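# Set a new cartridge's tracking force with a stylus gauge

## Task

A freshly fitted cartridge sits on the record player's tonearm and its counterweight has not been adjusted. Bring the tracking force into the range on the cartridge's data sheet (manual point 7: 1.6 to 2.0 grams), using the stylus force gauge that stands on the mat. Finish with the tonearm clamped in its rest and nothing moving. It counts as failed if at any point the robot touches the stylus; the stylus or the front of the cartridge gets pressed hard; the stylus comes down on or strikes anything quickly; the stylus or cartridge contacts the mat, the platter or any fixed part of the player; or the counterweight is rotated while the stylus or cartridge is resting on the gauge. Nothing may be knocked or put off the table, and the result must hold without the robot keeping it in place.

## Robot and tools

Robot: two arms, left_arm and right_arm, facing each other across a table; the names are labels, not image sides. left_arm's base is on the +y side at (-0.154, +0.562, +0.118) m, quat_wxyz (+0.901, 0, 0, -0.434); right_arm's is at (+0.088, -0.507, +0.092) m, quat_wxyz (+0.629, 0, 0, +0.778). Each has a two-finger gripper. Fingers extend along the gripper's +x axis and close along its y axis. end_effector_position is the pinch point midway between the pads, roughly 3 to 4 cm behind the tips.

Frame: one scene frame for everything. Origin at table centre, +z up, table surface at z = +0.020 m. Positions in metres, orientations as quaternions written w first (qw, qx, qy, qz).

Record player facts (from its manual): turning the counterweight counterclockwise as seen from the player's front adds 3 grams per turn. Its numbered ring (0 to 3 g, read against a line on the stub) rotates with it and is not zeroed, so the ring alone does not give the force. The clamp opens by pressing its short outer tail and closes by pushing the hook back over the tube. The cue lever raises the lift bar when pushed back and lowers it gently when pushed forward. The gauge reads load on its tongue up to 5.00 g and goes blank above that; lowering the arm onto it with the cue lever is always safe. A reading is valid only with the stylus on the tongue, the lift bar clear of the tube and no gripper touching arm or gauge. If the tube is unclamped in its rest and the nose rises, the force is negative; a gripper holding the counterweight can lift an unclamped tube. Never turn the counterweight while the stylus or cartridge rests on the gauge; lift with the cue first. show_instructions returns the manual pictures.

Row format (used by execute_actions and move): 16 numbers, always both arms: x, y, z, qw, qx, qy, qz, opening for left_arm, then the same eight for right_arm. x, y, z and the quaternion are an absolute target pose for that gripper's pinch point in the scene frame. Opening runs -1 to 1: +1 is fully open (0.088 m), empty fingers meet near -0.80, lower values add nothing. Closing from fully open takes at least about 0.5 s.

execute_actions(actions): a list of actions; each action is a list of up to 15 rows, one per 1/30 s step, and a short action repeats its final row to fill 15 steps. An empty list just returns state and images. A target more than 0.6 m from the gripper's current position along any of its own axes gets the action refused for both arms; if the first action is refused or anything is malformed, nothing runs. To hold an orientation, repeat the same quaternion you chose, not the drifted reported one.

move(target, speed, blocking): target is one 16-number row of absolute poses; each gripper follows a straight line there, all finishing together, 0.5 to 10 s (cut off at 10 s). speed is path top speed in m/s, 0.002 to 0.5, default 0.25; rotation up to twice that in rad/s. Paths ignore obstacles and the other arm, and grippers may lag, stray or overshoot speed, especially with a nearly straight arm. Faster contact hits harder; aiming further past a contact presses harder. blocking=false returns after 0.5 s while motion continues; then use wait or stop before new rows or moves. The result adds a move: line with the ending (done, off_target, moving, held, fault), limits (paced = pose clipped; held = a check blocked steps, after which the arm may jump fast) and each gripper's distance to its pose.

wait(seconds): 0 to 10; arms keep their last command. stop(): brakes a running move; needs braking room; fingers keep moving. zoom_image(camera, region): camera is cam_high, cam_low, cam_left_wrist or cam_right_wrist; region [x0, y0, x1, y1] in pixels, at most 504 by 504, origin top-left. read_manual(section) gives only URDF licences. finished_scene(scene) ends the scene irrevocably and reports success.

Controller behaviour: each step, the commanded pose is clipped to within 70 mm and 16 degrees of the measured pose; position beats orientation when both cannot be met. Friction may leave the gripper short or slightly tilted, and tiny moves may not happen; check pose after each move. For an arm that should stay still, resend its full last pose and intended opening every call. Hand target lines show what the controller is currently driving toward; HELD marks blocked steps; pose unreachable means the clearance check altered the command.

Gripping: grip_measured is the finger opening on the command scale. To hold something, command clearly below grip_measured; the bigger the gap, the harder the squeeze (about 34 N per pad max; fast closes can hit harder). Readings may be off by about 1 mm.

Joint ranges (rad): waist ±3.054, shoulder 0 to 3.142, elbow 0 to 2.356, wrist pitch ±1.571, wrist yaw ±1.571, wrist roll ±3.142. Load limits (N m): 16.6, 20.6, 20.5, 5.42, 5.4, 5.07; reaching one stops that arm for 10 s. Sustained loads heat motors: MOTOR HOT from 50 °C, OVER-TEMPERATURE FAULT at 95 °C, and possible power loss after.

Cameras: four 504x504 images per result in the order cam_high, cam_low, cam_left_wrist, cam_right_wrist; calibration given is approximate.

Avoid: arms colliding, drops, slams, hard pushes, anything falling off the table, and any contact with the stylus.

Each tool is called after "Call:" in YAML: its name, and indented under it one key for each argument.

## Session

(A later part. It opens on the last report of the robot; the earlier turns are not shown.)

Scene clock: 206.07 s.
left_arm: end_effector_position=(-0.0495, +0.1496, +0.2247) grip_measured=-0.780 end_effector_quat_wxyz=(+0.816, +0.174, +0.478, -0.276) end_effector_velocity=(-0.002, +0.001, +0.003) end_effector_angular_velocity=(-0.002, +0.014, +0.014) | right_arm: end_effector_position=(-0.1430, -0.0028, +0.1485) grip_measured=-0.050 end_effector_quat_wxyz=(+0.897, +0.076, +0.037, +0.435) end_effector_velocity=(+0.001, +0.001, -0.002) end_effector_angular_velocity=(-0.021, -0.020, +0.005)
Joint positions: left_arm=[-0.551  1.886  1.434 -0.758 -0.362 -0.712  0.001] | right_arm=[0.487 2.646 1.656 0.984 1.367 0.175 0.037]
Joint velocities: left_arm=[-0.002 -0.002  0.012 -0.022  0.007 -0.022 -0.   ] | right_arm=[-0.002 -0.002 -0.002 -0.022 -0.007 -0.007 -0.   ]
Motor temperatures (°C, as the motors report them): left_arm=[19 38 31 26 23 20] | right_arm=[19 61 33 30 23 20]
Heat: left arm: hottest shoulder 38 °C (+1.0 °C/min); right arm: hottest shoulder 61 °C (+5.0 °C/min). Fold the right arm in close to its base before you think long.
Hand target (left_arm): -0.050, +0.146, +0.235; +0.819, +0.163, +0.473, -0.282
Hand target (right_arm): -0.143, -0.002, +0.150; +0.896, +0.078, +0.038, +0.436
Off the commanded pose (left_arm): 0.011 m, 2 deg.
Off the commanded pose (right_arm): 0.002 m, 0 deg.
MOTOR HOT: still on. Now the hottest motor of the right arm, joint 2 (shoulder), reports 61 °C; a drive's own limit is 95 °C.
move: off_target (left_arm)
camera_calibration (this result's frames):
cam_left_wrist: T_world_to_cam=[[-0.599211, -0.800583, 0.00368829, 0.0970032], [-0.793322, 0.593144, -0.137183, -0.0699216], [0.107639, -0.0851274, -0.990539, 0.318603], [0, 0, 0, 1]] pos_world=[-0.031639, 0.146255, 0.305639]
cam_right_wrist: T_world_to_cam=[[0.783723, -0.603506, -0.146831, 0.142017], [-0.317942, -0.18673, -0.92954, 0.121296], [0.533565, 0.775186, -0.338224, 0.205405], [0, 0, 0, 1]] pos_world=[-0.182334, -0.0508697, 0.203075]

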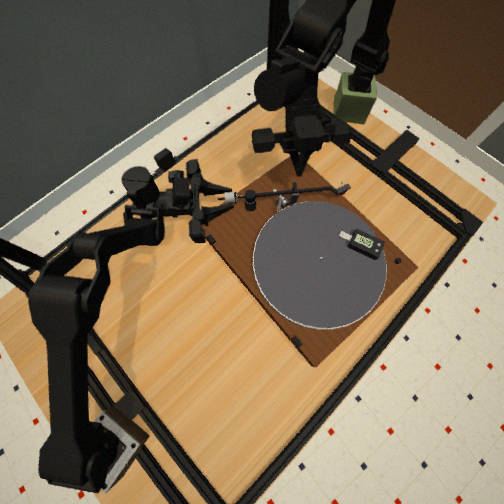

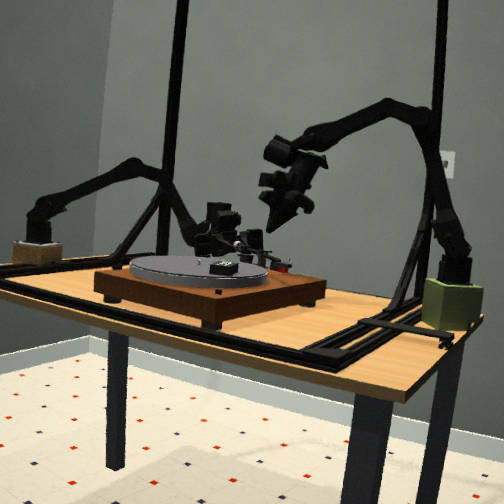

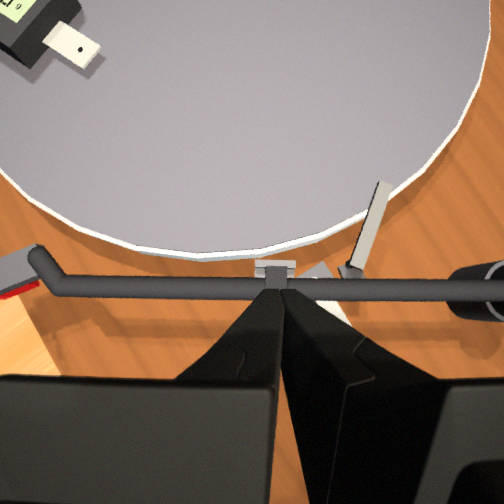

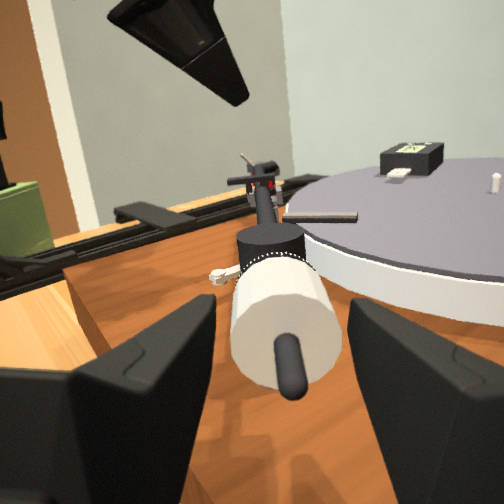

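Shut. Three full strokes plus a 32° one.

Call:
move:
  target: [-0.04,0.14,0.24,0.389,0.415,0.203,-0.797,0.2,-0.143,-0.002,0.151,0.797,-0.415,-0.202,0.389,-0.05]
  speed: 0.4

Call:
move:
  target: [-0.04,0.14,0.24,0.389,0.415,0.203,-0.797,0.2,-0.143,-0.002,0.151,0.797,-0.415,-0.202,0.389,-0.4]

Call:
move:
  target: [-0.04,0.14,0.24,0.389,0.415,0.203,-0.797,0.2,-0.142,-0.001,0.152,0.896,0.078,0.038,0.436,-0.4]
  speed: 0.4

Call:
move:
  target: [-0.04,0.14,0.24,0.389,0.415,0.203,-0.797,0.2,-0.142,-0.001,0.151,0.797,-0.415,-0.202,0.389,-0.05]
  speed: 0.4

Call:
move:
  target: [-0.04,0.14,0.24,0.389,0.415,0.203,-0.797,0.2,-0.142,-0.001,0.151,0.797,-0.415,-0.202,0.389,-0.4]

Call:
move:
  target: [-0.04,0.14,0.24,0.389,0.415,0.203,-0.797,0.2,-0.141,0,0.152,0.896,0.078,0.038,0.436,-0.4]
  speed: 0.4

Call:
move:
  target: [-0.04,0.14,0.24,0.389,0.415,0.203,-0.797,0.2,-0.141,0,0.151,0.797,-0.415,-0.202,0.389,-0.05]
  speed: 0.4

Call:
move:
  target: [-0.04,0.14,0.24,0.389,0.415,0.203,-0.797,0.2,-0.141,0,0.151,0.797,-0.415,-0.202,0.389,-0.4]

Call:
move:
  target: [-0.04,0.14,0.24,0.389,0.415,0.203,-0.797,0.2,-0.140,0.001,0.152,0.896,0.078,0.038,0.436,-0.4]
  speed: 0.4

Call:
move:
  target: [-0.04,0.14,0.24,0.389,0.415,0.203,-0.797,0.2,-0.140,0.001,0.151,0.868,-0.233,-0.113,0.423,-0.05]
  speed: 0.4

Call:
move:
  target: [-0.04,0.14,0.24,0.389,0.415,0.203,-0.797,0.2,-0.140,0.001,0.151,0.868,-0.233,-0.113,0.423,-0.4]

Call:
move:
  target: [-0.04,0.14,0.24,0.389,0.415,0.203,-0.797,0.2,-0.1395,0.0015,0.152,0.898,0.039,0.019,0.438,-0.4]
  speed: 0.4

Call:
move:
  target: [-0.04,0.14,0.24,0.389,0.415,0.203,-0.797,0.2,-0.1395,0.0015,0.152,0.898,0.039,0.019,0.438,0.2]

Call:
zoom_image:
  camera: "cam_left_wrist"
  region: [185,30,295,130]

Scene clock: 230.57 s.
left_arm: end_effector_position=(-0.0415, +0.1430, +0.2389) grip_measured=+0.200 end_effector_quat_wxyz=(+0.390, +0.416, +0.205, -0.796) end_effector_velocity=(-0.003, +0.001, +0.002) end_effector_angular_velocity=(+0.006, +0.008, -0.011) | right_arm: end_effector_position=(-0.1439, -0.0023, +0.1490) grip_measured=-0.050 end_effector_quat_wxyz=(+0.797, -0.415, -0.201, +0.390) end_effector_velocity=(+0.002, +0.000, +0.007) end_effector_angular_velocity=(+0.021, +0.007, -0.010)
Joint positions: left_arm=[-0.234  1.953  1.554 -0.867  0.533  1.014  0.049] | right_arm=[ 0.488  2.643  1.656  0.973  1.361 -0.945  0.037]
Joint velocities: left_arm=[-0.002  0.002  0.012 -0.022  0.007  0.007 -0.   ] | right_arm=[-0.002 -0.002  0.002  0.051  0.007 -0.037 -0.   ]
Motor temperatures (°C, as the motors report them): left_arm=[19 40 32 26 23 20] | right_arm=[19 63 33 31 23 19]
Heat: left arm: hottest shoulder 40 °C (+2.0 °C/min); right arm: hottest shoulder 63 °C (+5.0 °C/min). Fold the right arm in close to its base before you think long.
Hand target (left_arm): -0.040, +0.140, +0.240; -0.390, -0.414, -0.202, +0.797
Hand target (right_arm): -0.143, -0.002, +0.151; +0.797, -0.415, -0.202, +0.389
Off the commanded pose (left_arm): 0.004 m, 0 deg.
Off the commanded pose (right_arm): 0.002 m, 0 deg.
MOTOR HOT: still on. Now the hottest motor of the right arm, joint 2 (shoulder), reports 63 °C; a drive's own limit is 95 °C.
move: done
camera_calibration (this result's frames):
cam_left_wrist: T_world_to_cam=[[-0.801763, 0.597009, 0.027485, -0.117537], [0.57492, 0.783026, -0.237353, -0.00420919], [-0.163224, -0.1745, -0.971034, 0.328143], [0, 0, 0, 1]] pos_world=[-0.0382563, 0.130727, 0.32087]
cam_right_wrist: T_world_to_cam=[[0.448126, -0.331472, 0.830246, -0.0501052], [0.405572, -0.752261, -0.519245, 0.163222], [0.796677, 0.569411, -0.202672, 0.222848], [0, 0, 0, 1]] pos_world=[-0.221283, -0.0207151, 0.171517]

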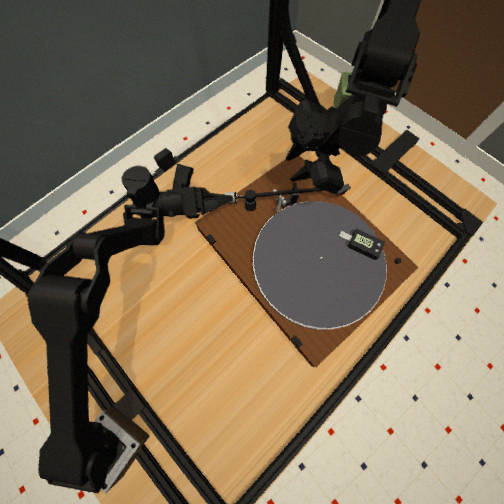

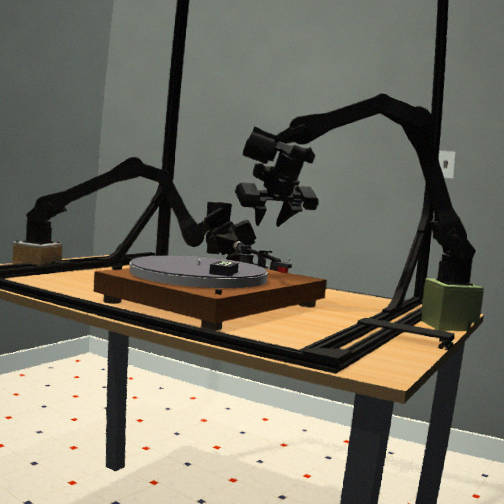

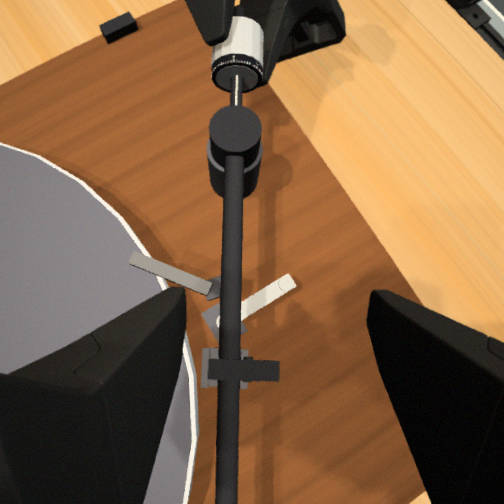

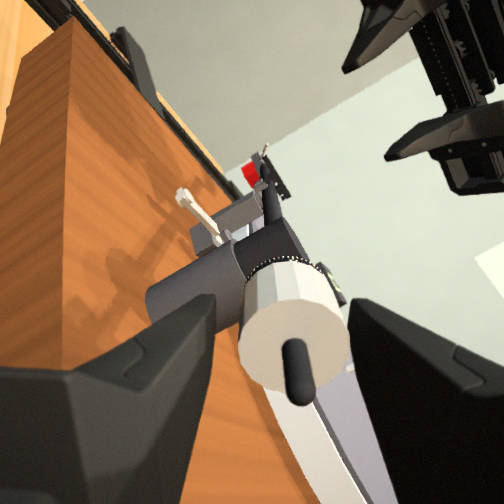

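Scene clock: 231.27 s.
left_arm: end_effector_position=(-0.0416, +0.1432, +0.2391) grip_measured=+0.200 end_effector_quat_wxyz=(+0.389, +0.416, +0.206, -0.796) end_effector_velocity=(-0.002, +0.004, -0.002) end_effector_angular_velocity=(+0.025, +0.006, +0.006) | right_arm: end_effector_position=(-0.1432, -0.0025, +0.1495) grip_measured=-0.248 end_effector_quat_wxyz=(+0.798, -0.415, -0.200, +0.388) end_effector_velocity=(+0.001, +0.001, -0.000) end_effector_angular_velocity=(-0.019, -0.022, +0.005)
Joint positions: left_arm=[-0.234  1.955  1.558 -0.873  0.533  1.015  0.049] | right_arm=[ 0.487  2.643  1.656  0.978  1.365 -0.948  0.027]
Joint velocities: left_arm=[-0.002 -0.002 -0.002 -0.022 -0.007 -0.007 -0.   ] | right_arm=[-0.002 -0.002 -0.002 -0.007 -0.007 -0.022  0.   ]
Motor temperatures (°C, as the motors report them): left_arm=[19 40 32 26 23 20] | right_arm=[19 63 33 31 23 19]
Heat: left arm: hottest shoulder 40 °C (+2.0 °C/min); right arm: hottest shoulder 63 °C (+6.1 °C/min). Fold the right arm in close to its base before you think long.
Hand target (left_arm): -0.040, +0.140, +0.240; -0.389, -0.415, -0.203, +0.797
Hand target (right_arm): -0.143, -0.002, +0.151; +0.797, -0.415, -0.202, +0.389
Off the commanded pose (left_arm): 0.004 m, 0 deg.
Off the commanded pose (right_arm): 0.002 m, 0 deg.
MOTOR HOT: still on. Now the hottest motor of the right arm, joint 2 (shoulder), reports 63 °C; a drive's own limit is 95 °C.
move: done
camera_calibration (this result's frames):
cam_left_wrist: T_world_to_cam=[[-0.801165, 0.597665, 0.0305328, -0.118543], [0.575356, 0.783288, -0.235425, -0.00476546], [-0.164621, -0.171047, -0.971413, 0.327832], [0, 0, 0, 1]] pos_world=[-0.0382628, 0.130657, 0.320958]
cam_right_wrist: T_world_to_cam=[[0.446859, -0.334569, 0.829687, -0.0509966], [0.40234, -0.753187, -0.520415, 0.162733], [0.799024, 0.566369, -0.201958, 0.222808], [0, 0, 0, 1]] pos_world=[-0.220715, -0.0206851, 0.171998]

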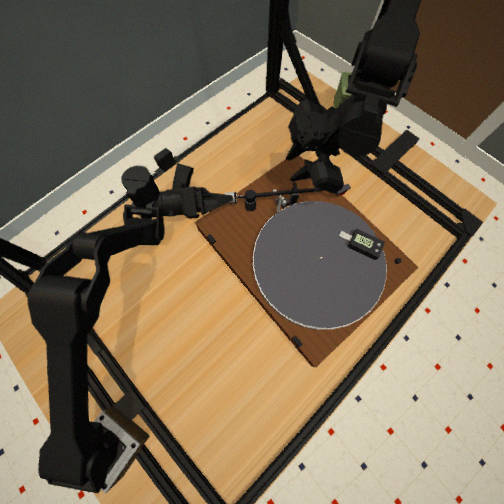

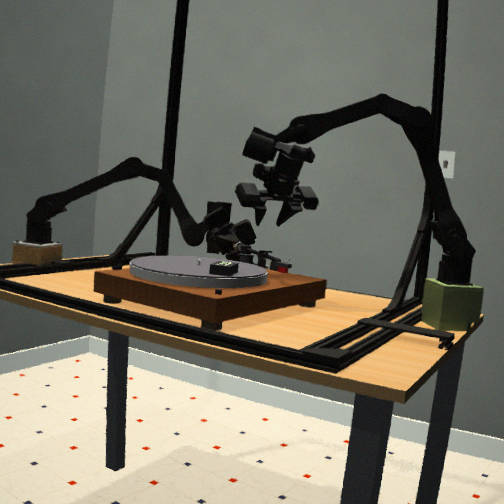

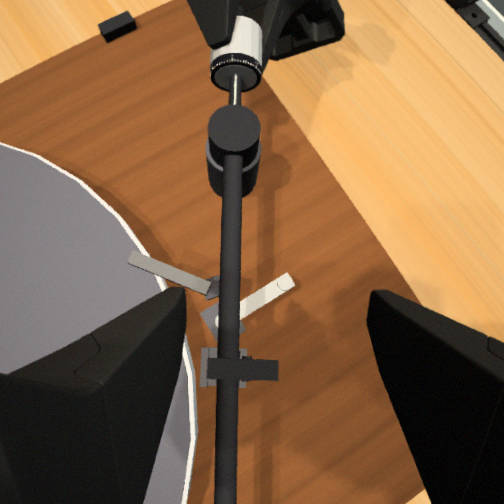

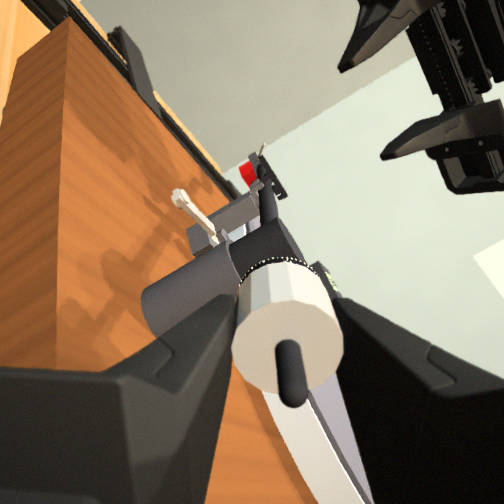

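Scene clock: 233.30 s.
left_arm: end_effector_position=(-0.0416, +0.1432, +0.2390) grip_measured=+0.200 end_effector_quat_wxyz=(+0.389, +0.416, +0.206, -0.796) end_effector_velocity=(-0.003, +0.001, +0.000) end_effector_angular_velocity=(+0.001, +0.006, -0.011) | right_arm: end_effector_position=(-0.1425, -0.0017, +0.1486) grip_measured=-0.248 end_effector_quat_wxyz=(+0.896, +0.074, +0.035, +0.437) end_effector_velocity=(+0.000, +0.002, +0.002) end_effector_angular_velocity=(+0.001, +0.019, +0.005)
Joint positions: left_arm=[-0.234  1.955  1.559 -0.873  0.533  1.016  0.049] | right_arm=[0.485 2.649 1.656 0.999 1.36  0.157 0.027]
Joint velocities: left_arm=[-0.002 -0.002 -0.002 -0.007  0.007  0.007 -0.   ] | right_arm=[-0.002 -0.017 -0.002 -0.066 -0.007  0.066 -0.   ]
Motor temperatures (°C, as the motors report them): left_arm=[19 40 32 26 23 20] | right_arm=[19 63 33 31 23 20]
Heat: left arm: hottest shoulder 40 °C (+2.0 °C/min); right arm: hottest shoulder 63 °C (+6.1 °C/min). Fold the right arm in close to its base before you think long.
Hand target (left_arm): -0.040, +0.140, +0.240; -0.389, -0.415, -0.203, +0.797
Hand target (right_arm): -0.142, -0.001, +0.152; +0.896, +0.078, +0.038, +0.436
Off the commanded pose (left_arm): 0.004 m, 0 deg.
Off the commanded pose (right_arm): 0.004 m, 1 deg.
MOTOR HOT: still on. Now the hottest motor of the right arm, joint 2 (shoulder), reports 63 °C; a drive's own limit is 95 °C.
move: done
camera_calibration (this result's frames):
cam_left_wrist: T_world_to_cam=[[-0.800982, 0.59792, 0.0303159, -0.118437], [0.575642, 0.783076, -0.235432, -0.00468712], [-0.164509, -0.171126, -0.971418, 0.327805], [0, 0, 0, 1]] pos_world=[-0.038241, 0.130582, 0.320923]
cam_right_wrist: T_world_to_cam=[[0.787336, -0.600124, -0.141257, 0.142037], [-0.311533, -0.189546, -0.931139, 0.122863], [0.532024, 0.777125, -0.336195, 0.203862], [0, 0, 0, 1]] pos_world=[-0.182014, -0.0498985, 0.203004]

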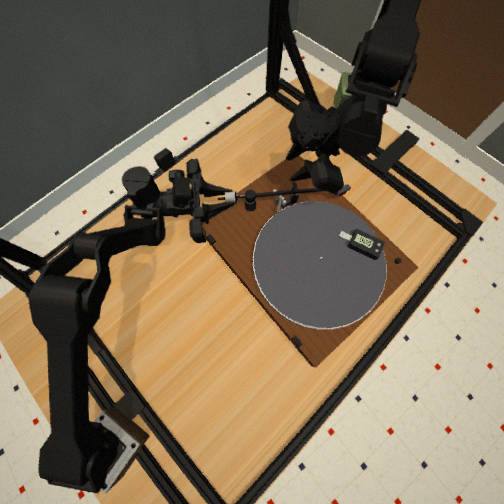

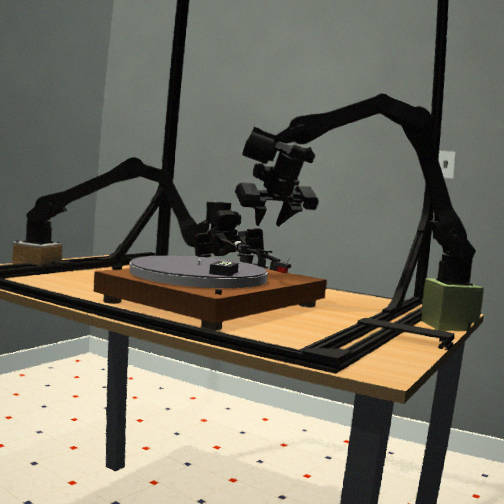

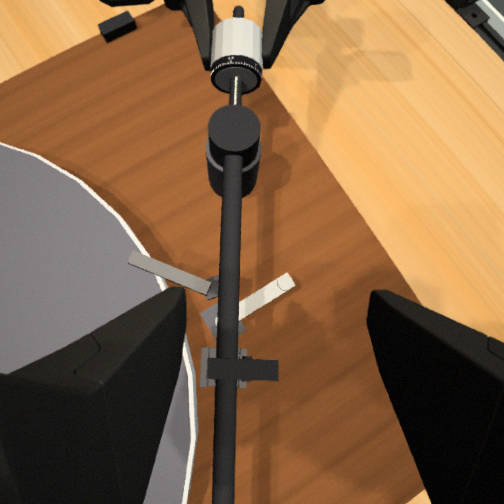

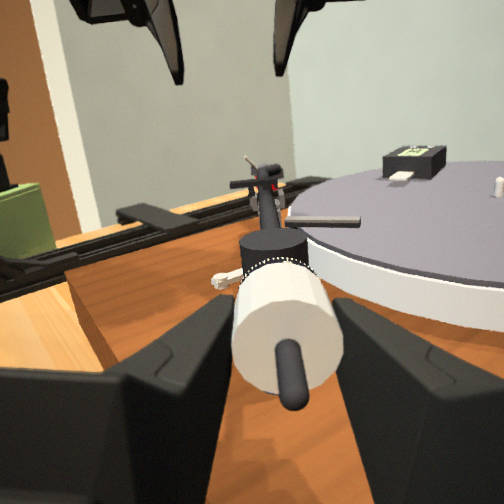

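Scene clock: 235.40 s.
left_arm: end_effector_position=(-0.0415, +0.1431, +0.2391) grip_measured=+0.200 end_effector_quat_wxyz=(+0.389, +0.416, +0.206, -0.796) end_effector_velocity=(-0.003, +0.002, -0.001) end_effector_angular_velocity=(+0.016, +0.021, +0.013) | right_arm: end_effector_position=(-0.1430, -0.0012, +0.1530) grip_measured=-0.050 end_effector_quat_wxyz=(+0.799, -0.412, -0.200, +0.390) end_effector_velocity=(-0.001, -0.001, -0.000) end_effector_angular_velocity=(-0.030, -0.039, +0.010)
Joint positions: left_arm=[-0.234  1.955  1.559 -0.873  0.533  1.016  0.049] | right_arm=[ 0.485  2.635  1.656  0.973  1.359 -0.945  0.037]
Joint velocities: left_arm=[-0.002 -0.002 -0.007 -0.007  0.007 -0.022 -0.   ] | right_arm=[ 0.002 -0.002 -0.007  0.007 -0.007 -0.051 -0.   ]
Motor temperatures (°C, as the motors report them): left_arm=[19 40 32 26 23 20] | right_arm=[19 63 33 31 23 20]
Heat: left arm: hottest shoulder 40 °C (+2.0 °C/min); right arm: hottest shoulder 63 °C (+6.1 °C/min). Fold the right arm in close to its base before you think long.
Hand target (left_arm): -0.040, +0.140, +0.240; -0.389, -0.415, -0.203, +0.797
Hand target (right_arm): -0.142, -0.001, +0.151; +0.797, -0.415, -0.202, +0.389
Off the commanded pose (left_arm): 0.004 m, 0 deg.
Off the commanded pose (right_arm): 0.002 m, 1 deg.
MOTOR HOT: still on. Now the hottest motor of the right arm, joint 2 (shoulder), reports 63 °C; a drive's own limit is 95 °C.
move: done
camera_calibration (this result's frames):
cam_left_wrist: T_world_to_cam=[[-0.800987, 0.59793, 0.0299795, -0.118285], [0.575681, 0.782994, -0.235609, -0.00456369], [-0.164351, -0.171461, -0.971385, 0.327958], [0, 0, 0, 1]] pos_world=[-0.0382174, 0.130532, 0.321045]
cam_right_wrist: T_world_to_cam=[[0.451851, -0.336743, 0.826096, -0.052332], [0.40249, -0.74946, -0.525654, 0.166275], [0.796136, 0.570012, -0.203108, 0.222329], [0, 0, 0, 1]] pos_world=[-0.220282, -0.0197358, 0.175791]

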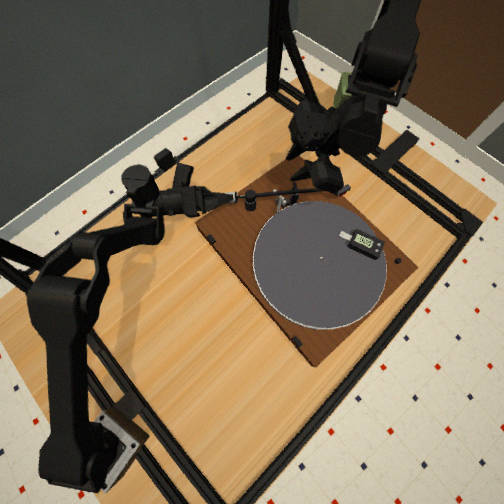

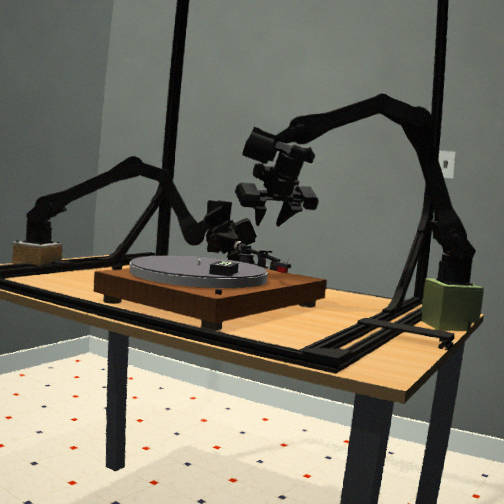

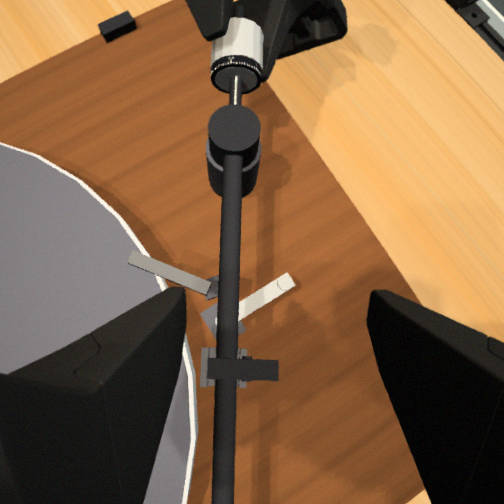

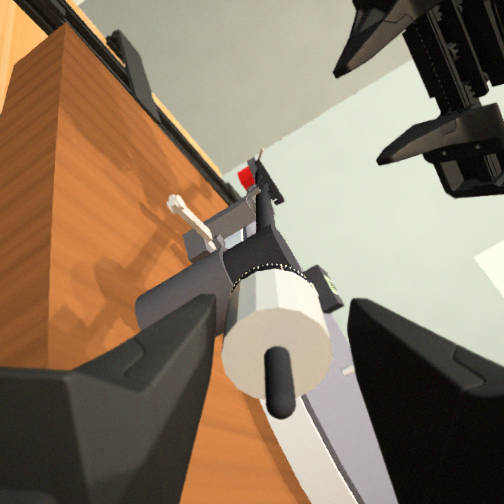

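Scene clock: 236.10 s.
left_arm: end_effector_position=(-0.0416, +0.1431, +0.2390) grip_measured=+0.200 end_effector_quat_wxyz=(+0.389, +0.416, +0.206, -0.796) end_effector_velocity=(-0.000, +0.001, +0.001) end_effector_angular_velocity=(+0.013, +0.005, +0.018) | right_arm: end_effector_position=(-0.1439, -0.0005, +0.1529) grip_measured=-0.247 end_effector_quat_wxyz=(+0.797, -0.412, -0.202, +0.393) end_effector_velocity=(+0.001, +0.000, -0.000) end_effector_angular_velocity=(-0.003, -0.004, +0.005)
Joint positions: left_arm=[-0.234  1.955  1.559 -0.874  0.533  1.016  0.049] | right_arm=[ 0.485  2.635  1.656  0.973  1.352 -0.948  0.027]
Joint velocities: left_arm=[-0.002 -0.002  0.002 -0.007 -0.007 -0.022 -0.   ] | right_arm=[-0.002 -0.002 -0.007  0.007 -0.007 -0.007  0.   ]
Motor temperatures (°C, as the motors report them): left_arm=[19 40 32 26 23 20] | right_arm=[19 63 33 31 23 20]
Heat: left arm: hottest shoulder 40 °C (+2.0 °C/min); right arm: hottest shoulder 63 °C (+6.1 °C/min). Fold the right arm in close to its base before you think long.
Hand target (left_arm): -0.040, +0.140, +0.240; -0.389, -0.415, -0.203, +0.797
Hand target (right_arm): -0.142, -0.001, +0.151; +0.797, -0.415, -0.202, +0.389
Off the commanded pose (left_arm): 0.004 m, 0 deg.
Off the commanded pose (right_arm): 0.003 m, 1 deg.
MOTOR HOT: still on. Now the hottest motor of the right arm, joint 2 (shoulder), reports 63 °C; a drive's own limit is 95 °C.
move: done
camera_calibration (this result's frames):
cam_left_wrist: T_world_to_cam=[[-0.800977, 0.597909, 0.0306523, -0.118495], [0.575604, 0.783157, -0.235255, -0.00474681], [-0.164667, -0.17079, -0.97145, 0.327698], [0, 0, 0, 1]] pos_world=[-0.0382186, 0.130534, 0.320858]
cam_right_wrist: T_world_to_cam=[[0.452481, -0.331675, 0.8278, -0.051816], [0.40942, -0.747387, -0.523247, 0.167774], [0.792235, 0.575678, -0.202384, 0.221972], [0, 0, 0, 1]] pos_world=[-0.221099, -0.0195783, 0.175604]

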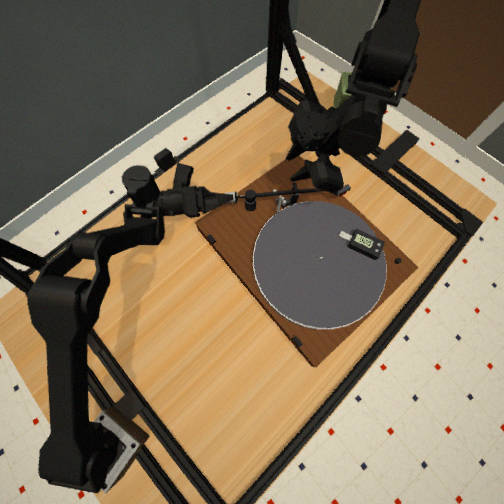

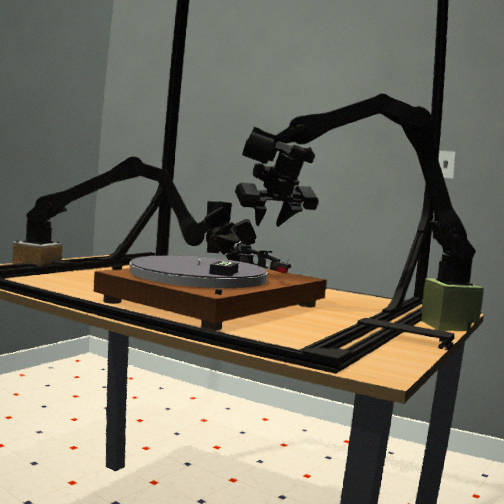

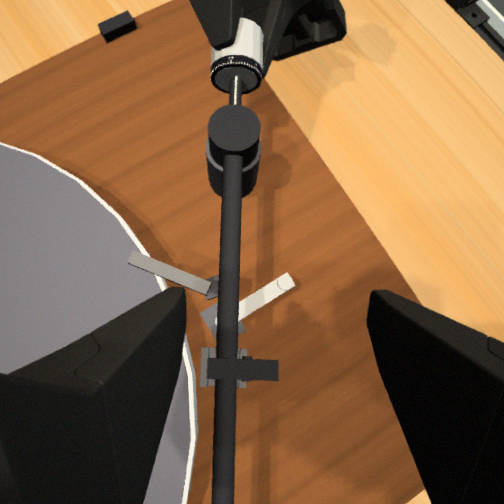

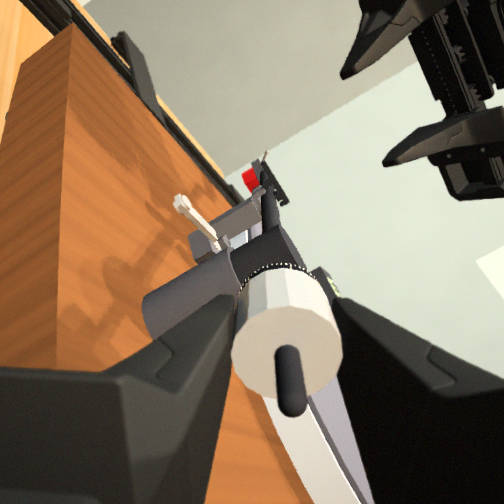

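Scene clock: 238.13 s.
left_arm: end_effector_position=(-0.0416, +0.1431, +0.2390) grip_measured=+0.200 end_effector_quat_wxyz=(+0.389, +0.416, +0.206, -0.796) end_effector_velocity=(-0.005, +0.005, -0.003) end_effector_angular_velocity=(+0.030, +0.008, +0.001) | right_arm: end_effector_position=(-0.1415, -0.0009, +0.1498) grip_measured=-0.248 end_effector_quat_wxyz=(+0.896, +0.075, +0.035, +0.437) end_effector_velocity=(-0.000, +0.002, +0.003) end_effector_angular_velocity=(-0.004, +0.011, +0.005)
Joint positions: left_arm=[-0.234  1.955  1.559 -0.874  0.533  1.016  0.049] | right_arm=[0.482 2.646 1.656 0.999 1.358 0.157 0.027]
Joint velocities: left_arm=[-0.007 -0.002 -0.007 -0.022 -0.007 -0.007 -0.   ] | right_arm=[-0.002 -0.017  0.002 -0.066 -0.007  0.051 -0.   ]
Motor temperatures (°C, as the motors report them): left_arm=[19 40 32 26 23 20] | right_arm=[19 63 33 31 23 20]
Heat: left arm: hottest shoulder 40 °C (+2.0 °C/min); right arm: hottest shoulder 63 °C (+5.1 °C/min). Fold the right arm in close to its base before you think long.
Hand target (left_arm): -0.040, +0.140, +0.240; -0.389, -0.415, -0.203, +0.797
Hand target (right_arm): -0.141, +0.000, +0.152; +0.896, +0.078, +0.038, +0.436
Off the commanded pose (left_arm): 0.004 m, 0 deg.
Off the commanded pose (right_arm): 0.002 m, 0 deg.
MOTOR HOT: still on. Now the hottest motor of the right arm, joint 2 (shoulder), reports 63 °C; a drive's own limit is 95 °C.
move: done
camera_calibration (this result's frames):
cam_left_wrist: T_world_to_cam=[[-0.800977, 0.597909, 0.0306523, -0.118495], [0.575604, 0.783157, -0.235255, -0.00474681], [-0.164667, -0.17079, -0.97145, 0.327698], [0, 0, 0, 1]] pos_world=[-0.0382186, 0.130534, 0.320858]
cam_right_wrist: T_world_to_cam=[[0.786636, -0.60043, -0.143831, 0.142187], [-0.313258, -0.18739, -0.930996, 0.124232], [0.532046, 0.777411, -0.335497, 0.202931], [0, 0, 0, 1]] pos_world=[-0.180901, -0.0491076, 0.204193]

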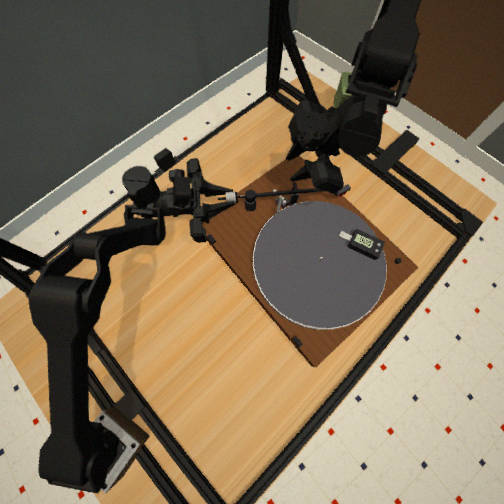

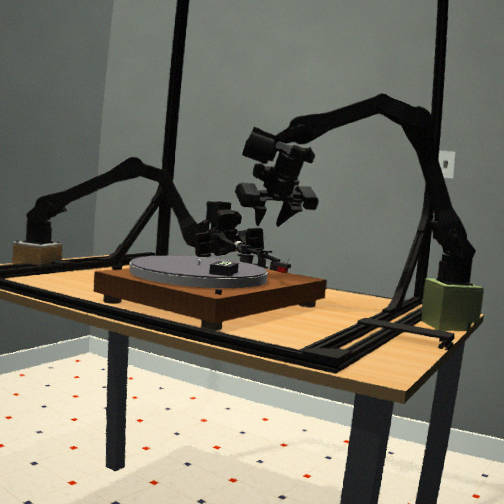

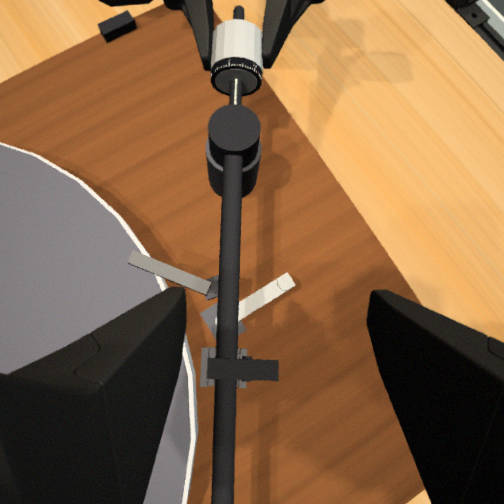

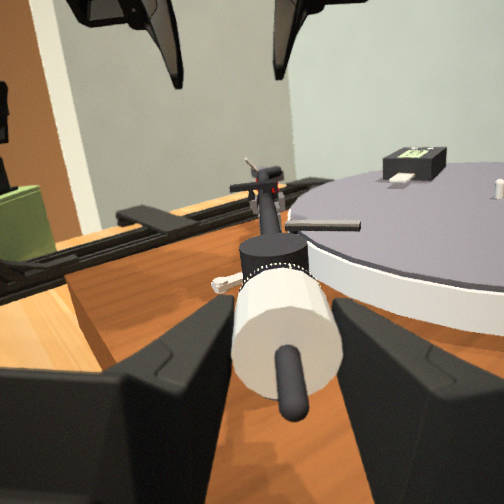

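Scene clock: 240.27 s.
left_arm: end_effector_position=(-0.0416, +0.1430, +0.2390) grip_measured=+0.200 end_effector_quat_wxyz=(+0.388, +0.416, +0.206, -0.796) end_effector_velocity=(+0.001, +0.002, -0.001) end_effector_angular_velocity=(+0.017, +0.007, +0.023) | right_arm: end_effector_position=(-0.1426, -0.0004, +0.1525) grip_measured=-0.050 end_effector_quat_wxyz=(+0.798, -0.412, -0.201, +0.391) end_effector_velocity=(-0.001, +0.002, +0.001) end_effector_angular_velocity=(-0.009, -0.018, +0.020)
Joint positions: left_arm=[-0.234  1.956  1.559 -0.874  0.534  1.016  0.049] | right_arm=[ 0.483  2.636  1.656  0.973  1.354 -0.945  0.037]
Joint velocities: left_arm=[ 0.002 -0.002 -0.002 -0.007 -0.007 -0.022 -0.   ] | right_arm=[-0.002 -0.002 -0.007  0.022 -0.022 -0.037 -0.   ]
Motor temperatures (°C, as the motors report them): left_arm=[19 40 32 26 23 20] | right_arm=[19 64 33 31 23 20]
Heat: left arm: hottest shoulder 40 °C (+2.1 °C/min); right arm: hottest shoulder 64 °C (+6.2 °C/min). Fold the right arm in close to its base before you think long.
Hand target (left_arm): -0.040, +0.140, +0.240; -0.389, -0.415, -0.203, +0.797
Hand target (right_arm): -0.141, -0.000, +0.151; +0.797, -0.415, -0.202, +0.389
Off the commanded pose (left_arm): 0.004 m, 0 deg.
Off the commanded pose (right_arm): 0.002 m, 0 deg.
MOTOR HOT: still on. Now the hottest motor of the right arm, joint 2 (shoulder), reports 64 °C; a drive's own limit is 95 °C.
move: done
camera_calibration (this result's frames):
cam_left_wrist: T_world_to_cam=[[-0.8009, 0.598005, 0.0308238, -0.118495], [0.575615, 0.783056, -0.235566, -0.00457831], [-0.165006, -0.170922, -0.971369, 0.327656], [0, 0, 0, 1]] pos_world=[-0.0382017, 0.130449, 0.320849]
cam_right_wrist: T_world_to_cam=[[0.452288, -0.334621, 0.826719, -0.0518886], [0.405149, -0.748699, -0.524694, 0.166774], [0.794538, 0.572257, -0.203056, 0.22119], [0, 0, 0, 1]] pos_world=[-0.219843, -0.019077, 0.175316]

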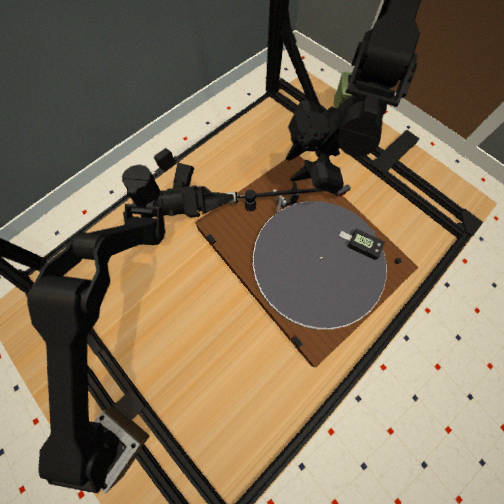

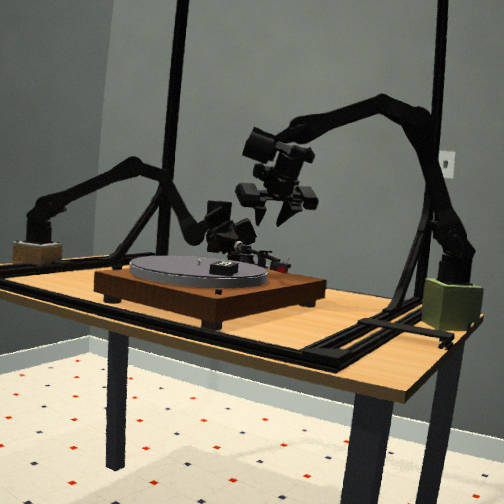

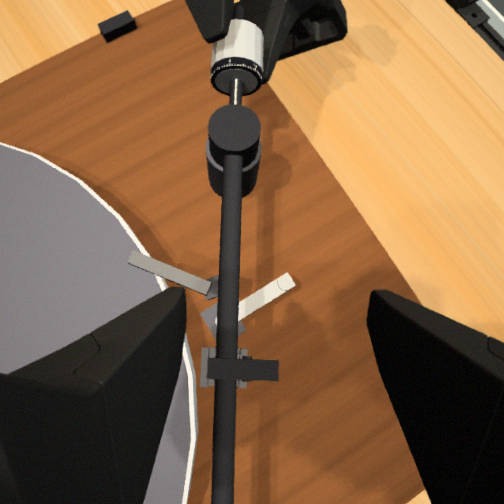

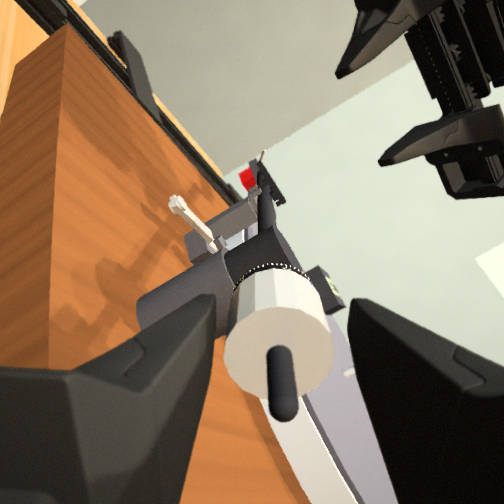

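Scene clock: 240.97 s.
left_arm: end_effector_position=(-0.0416, +0.1430, +0.2390) grip_measured=+0.200 end_effector_quat_wxyz=(+0.388, +0.416, +0.206, -0.796) end_effector_velocity=(-0.003, +0.002, -0.002) end_effector_angular_velocity=(+0.017, +0.002, +0.001) | right_arm: end_effector_position=(-0.1433, +0.0002, +0.1526) grip_measured=-0.248 end_effector_quat_wxyz=(+0.796, -0.412, -0.203, +0.393) end_effector_velocity=(+0.000, +0.002, +0.001) end_effector_angular_velocity=(-0.015, -0.019, +0.005)
Joint positions: left_arm=[-0.234  1.956  1.559 -0.874  0.534  1.016  0.049] | right_arm=[ 0.483  2.636  1.656  0.973  1.348 -0.948  0.027]
Joint velocities: left_arm=[-0.007 -0.002 -0.007 -0.007 -0.007 -0.007 -0.   ] | right_arm=[-0.002 -0.002  0.002 -0.007 -0.007 -0.022 -0.   ]
Motor temperatures (°C, as the motors report them): left_arm=[19 40 32 26 23 20] | right_arm=[19 64 33 31 23 20]
Heat: left arm: hottest shoulder 40 °C (+2.0 °C/min); right arm: hottest shoulder 64 °C (+6.1 °C/min). Fold the right arm in close to its base before you think long.
Hand target (left_arm): -0.040, +0.140, +0.240; -0.389, -0.415, -0.203, +0.797
Hand target (right_arm): -0.141, -0.000, +0.151; +0.797, -0.415, -0.202, +0.389
Off the commanded pose (left_arm): 0.004 m, 0 deg.
Off the commanded pose (right_arm): 0.003 m, 1 deg.
MOTOR HOT: still on. Now the hottest motor of the right arm, joint 2 (shoulder), reports 64 °C; a drive's own limit is 95 °C.
move: done
camera_calibration (this result's frames):
cam_left_wrist: T_world_to_cam=[[-0.8009, 0.598005, 0.0308238, -0.118495], [0.575615, 0.783056, -0.235566, -0.00457831], [-0.165006, -0.170922, -0.971369, 0.327656], [0, 0, 0, 1]] pos_world=[-0.0382017, 0.130449, 0.320849]
cam_right_wrist: T_world_to_cam=[[0.452797, -0.330731, 0.828005, -0.051523], [0.41068, -0.746921, -0.522925, 0.168028], [0.791402, 0.576824, -0.202379, 0.2209], [0, 0, 0, 1]] pos_world=[-0.220497, -0.0189569, 0.175233]

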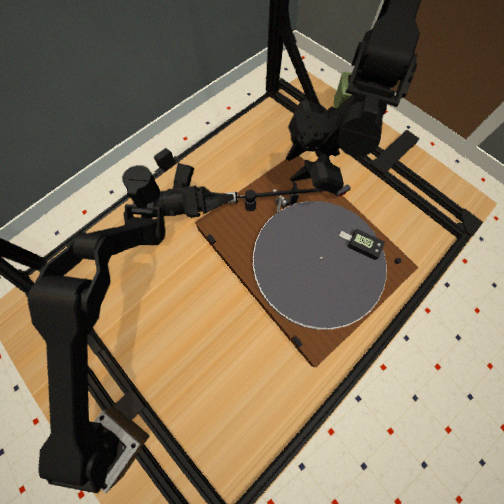

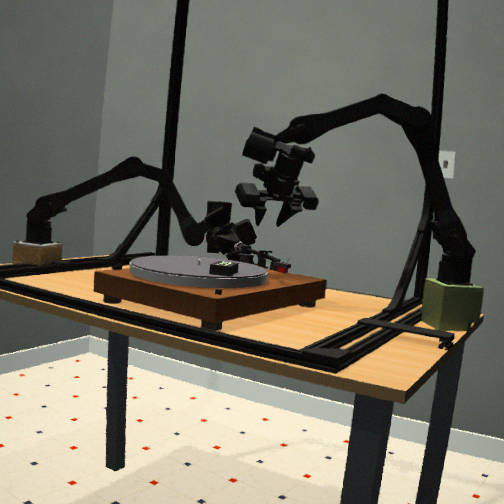

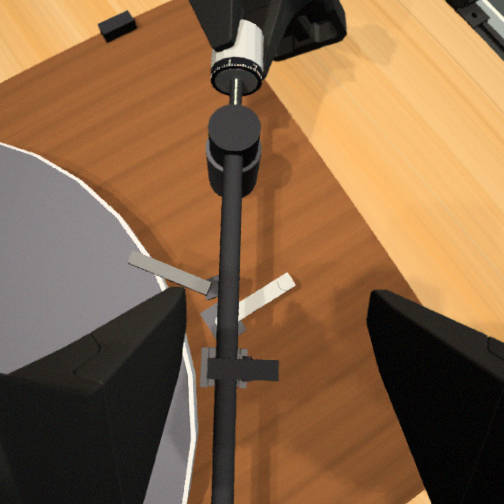

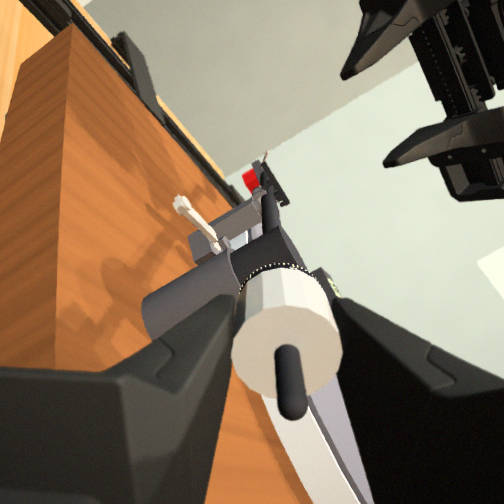

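Scene clock: 243.00 s.
left_arm: end_effector_position=(-0.0416, +0.1430, +0.2388) grip_measured=+0.200 end_effector_quat_wxyz=(+0.388, +0.416, +0.206, -0.796) end_effector_velocity=(+0.000, -0.001, -0.002) end_effector_angular_velocity=(+0.003, -0.004, +0.006) | right_arm: end_effector_position=(-0.1408, -0.0002, +0.1497) grip_measured=-0.250 end_effector_quat_wxyz=(+0.896, +0.075, +0.035, +0.437) end_effector_velocity=(+0.002, +0.000, -0.001) end_effector_angular_velocity=(-0.012, +0.005, -0.010)
Joint positions: left_arm=[-0.234  1.956  1.559 -0.874  0.534  1.016  0.049] | right_arm=[0.481 2.646 1.656 0.998 1.355 0.157 0.027]
Joint velocities: left_arm=[-0.002  0.002 -0.002  0.007 -0.007 -0.007 -0.   ] | right_arm=[-0.002 -0.012 -0.002 -0.066  0.007  0.051 -0.   ]
Motor temperatures (°C, as the motors report them): left_arm=[19 40 32 26 23 20] | right_arm=[19 64 33 31 23 20]
Heat: left arm: hottest shoulder 40 °C (+2.0 °C/min); right arm: hottest shoulder 64 °C (+6.0 °C/min). Fold the right arm in close to its base before you think long.
Hand target (left_arm): -0.040, +0.140, +0.240; -0.389, -0.415, -0.203, +0.797
Hand target (right_arm): -0.140, +0.001, +0.152; +0.896, +0.078, +0.038, +0.436
Off the commanded pose (left_arm): 0.004 m, 0 deg.
Off the commanded pose (right_arm): 0.003 m, 1 deg.
MOTOR HOT: still on. Now the hottest motor of the right arm, joint 2 (shoulder), reports 64 °C; a drive's own limit is 95 °C.
move: done
camera_calibration (this result's frames):
cam_left_wrist: T_world_to_cam=[[-0.800895, 0.597994, 0.0311602, -0.118563], [0.575577, 0.783137, -0.235389, -0.00466734], [-0.165164, -0.170587, -0.971402, 0.327458], [0, 0, 0, 1]] pos_world=[-0.0381857, 0.130415, 0.320689]
cam_right_wrist: T_world_to_cam=[[0.787166, -0.599912, -0.14309, 0.142041], [-0.312645, -0.188161, -0.931047, 0.12459], [0.531623, 0.777625, -0.335674, 0.201994], [0, 0, 0, 1]] pos_world=[-0.180242, -0.0484206, 0.204128]

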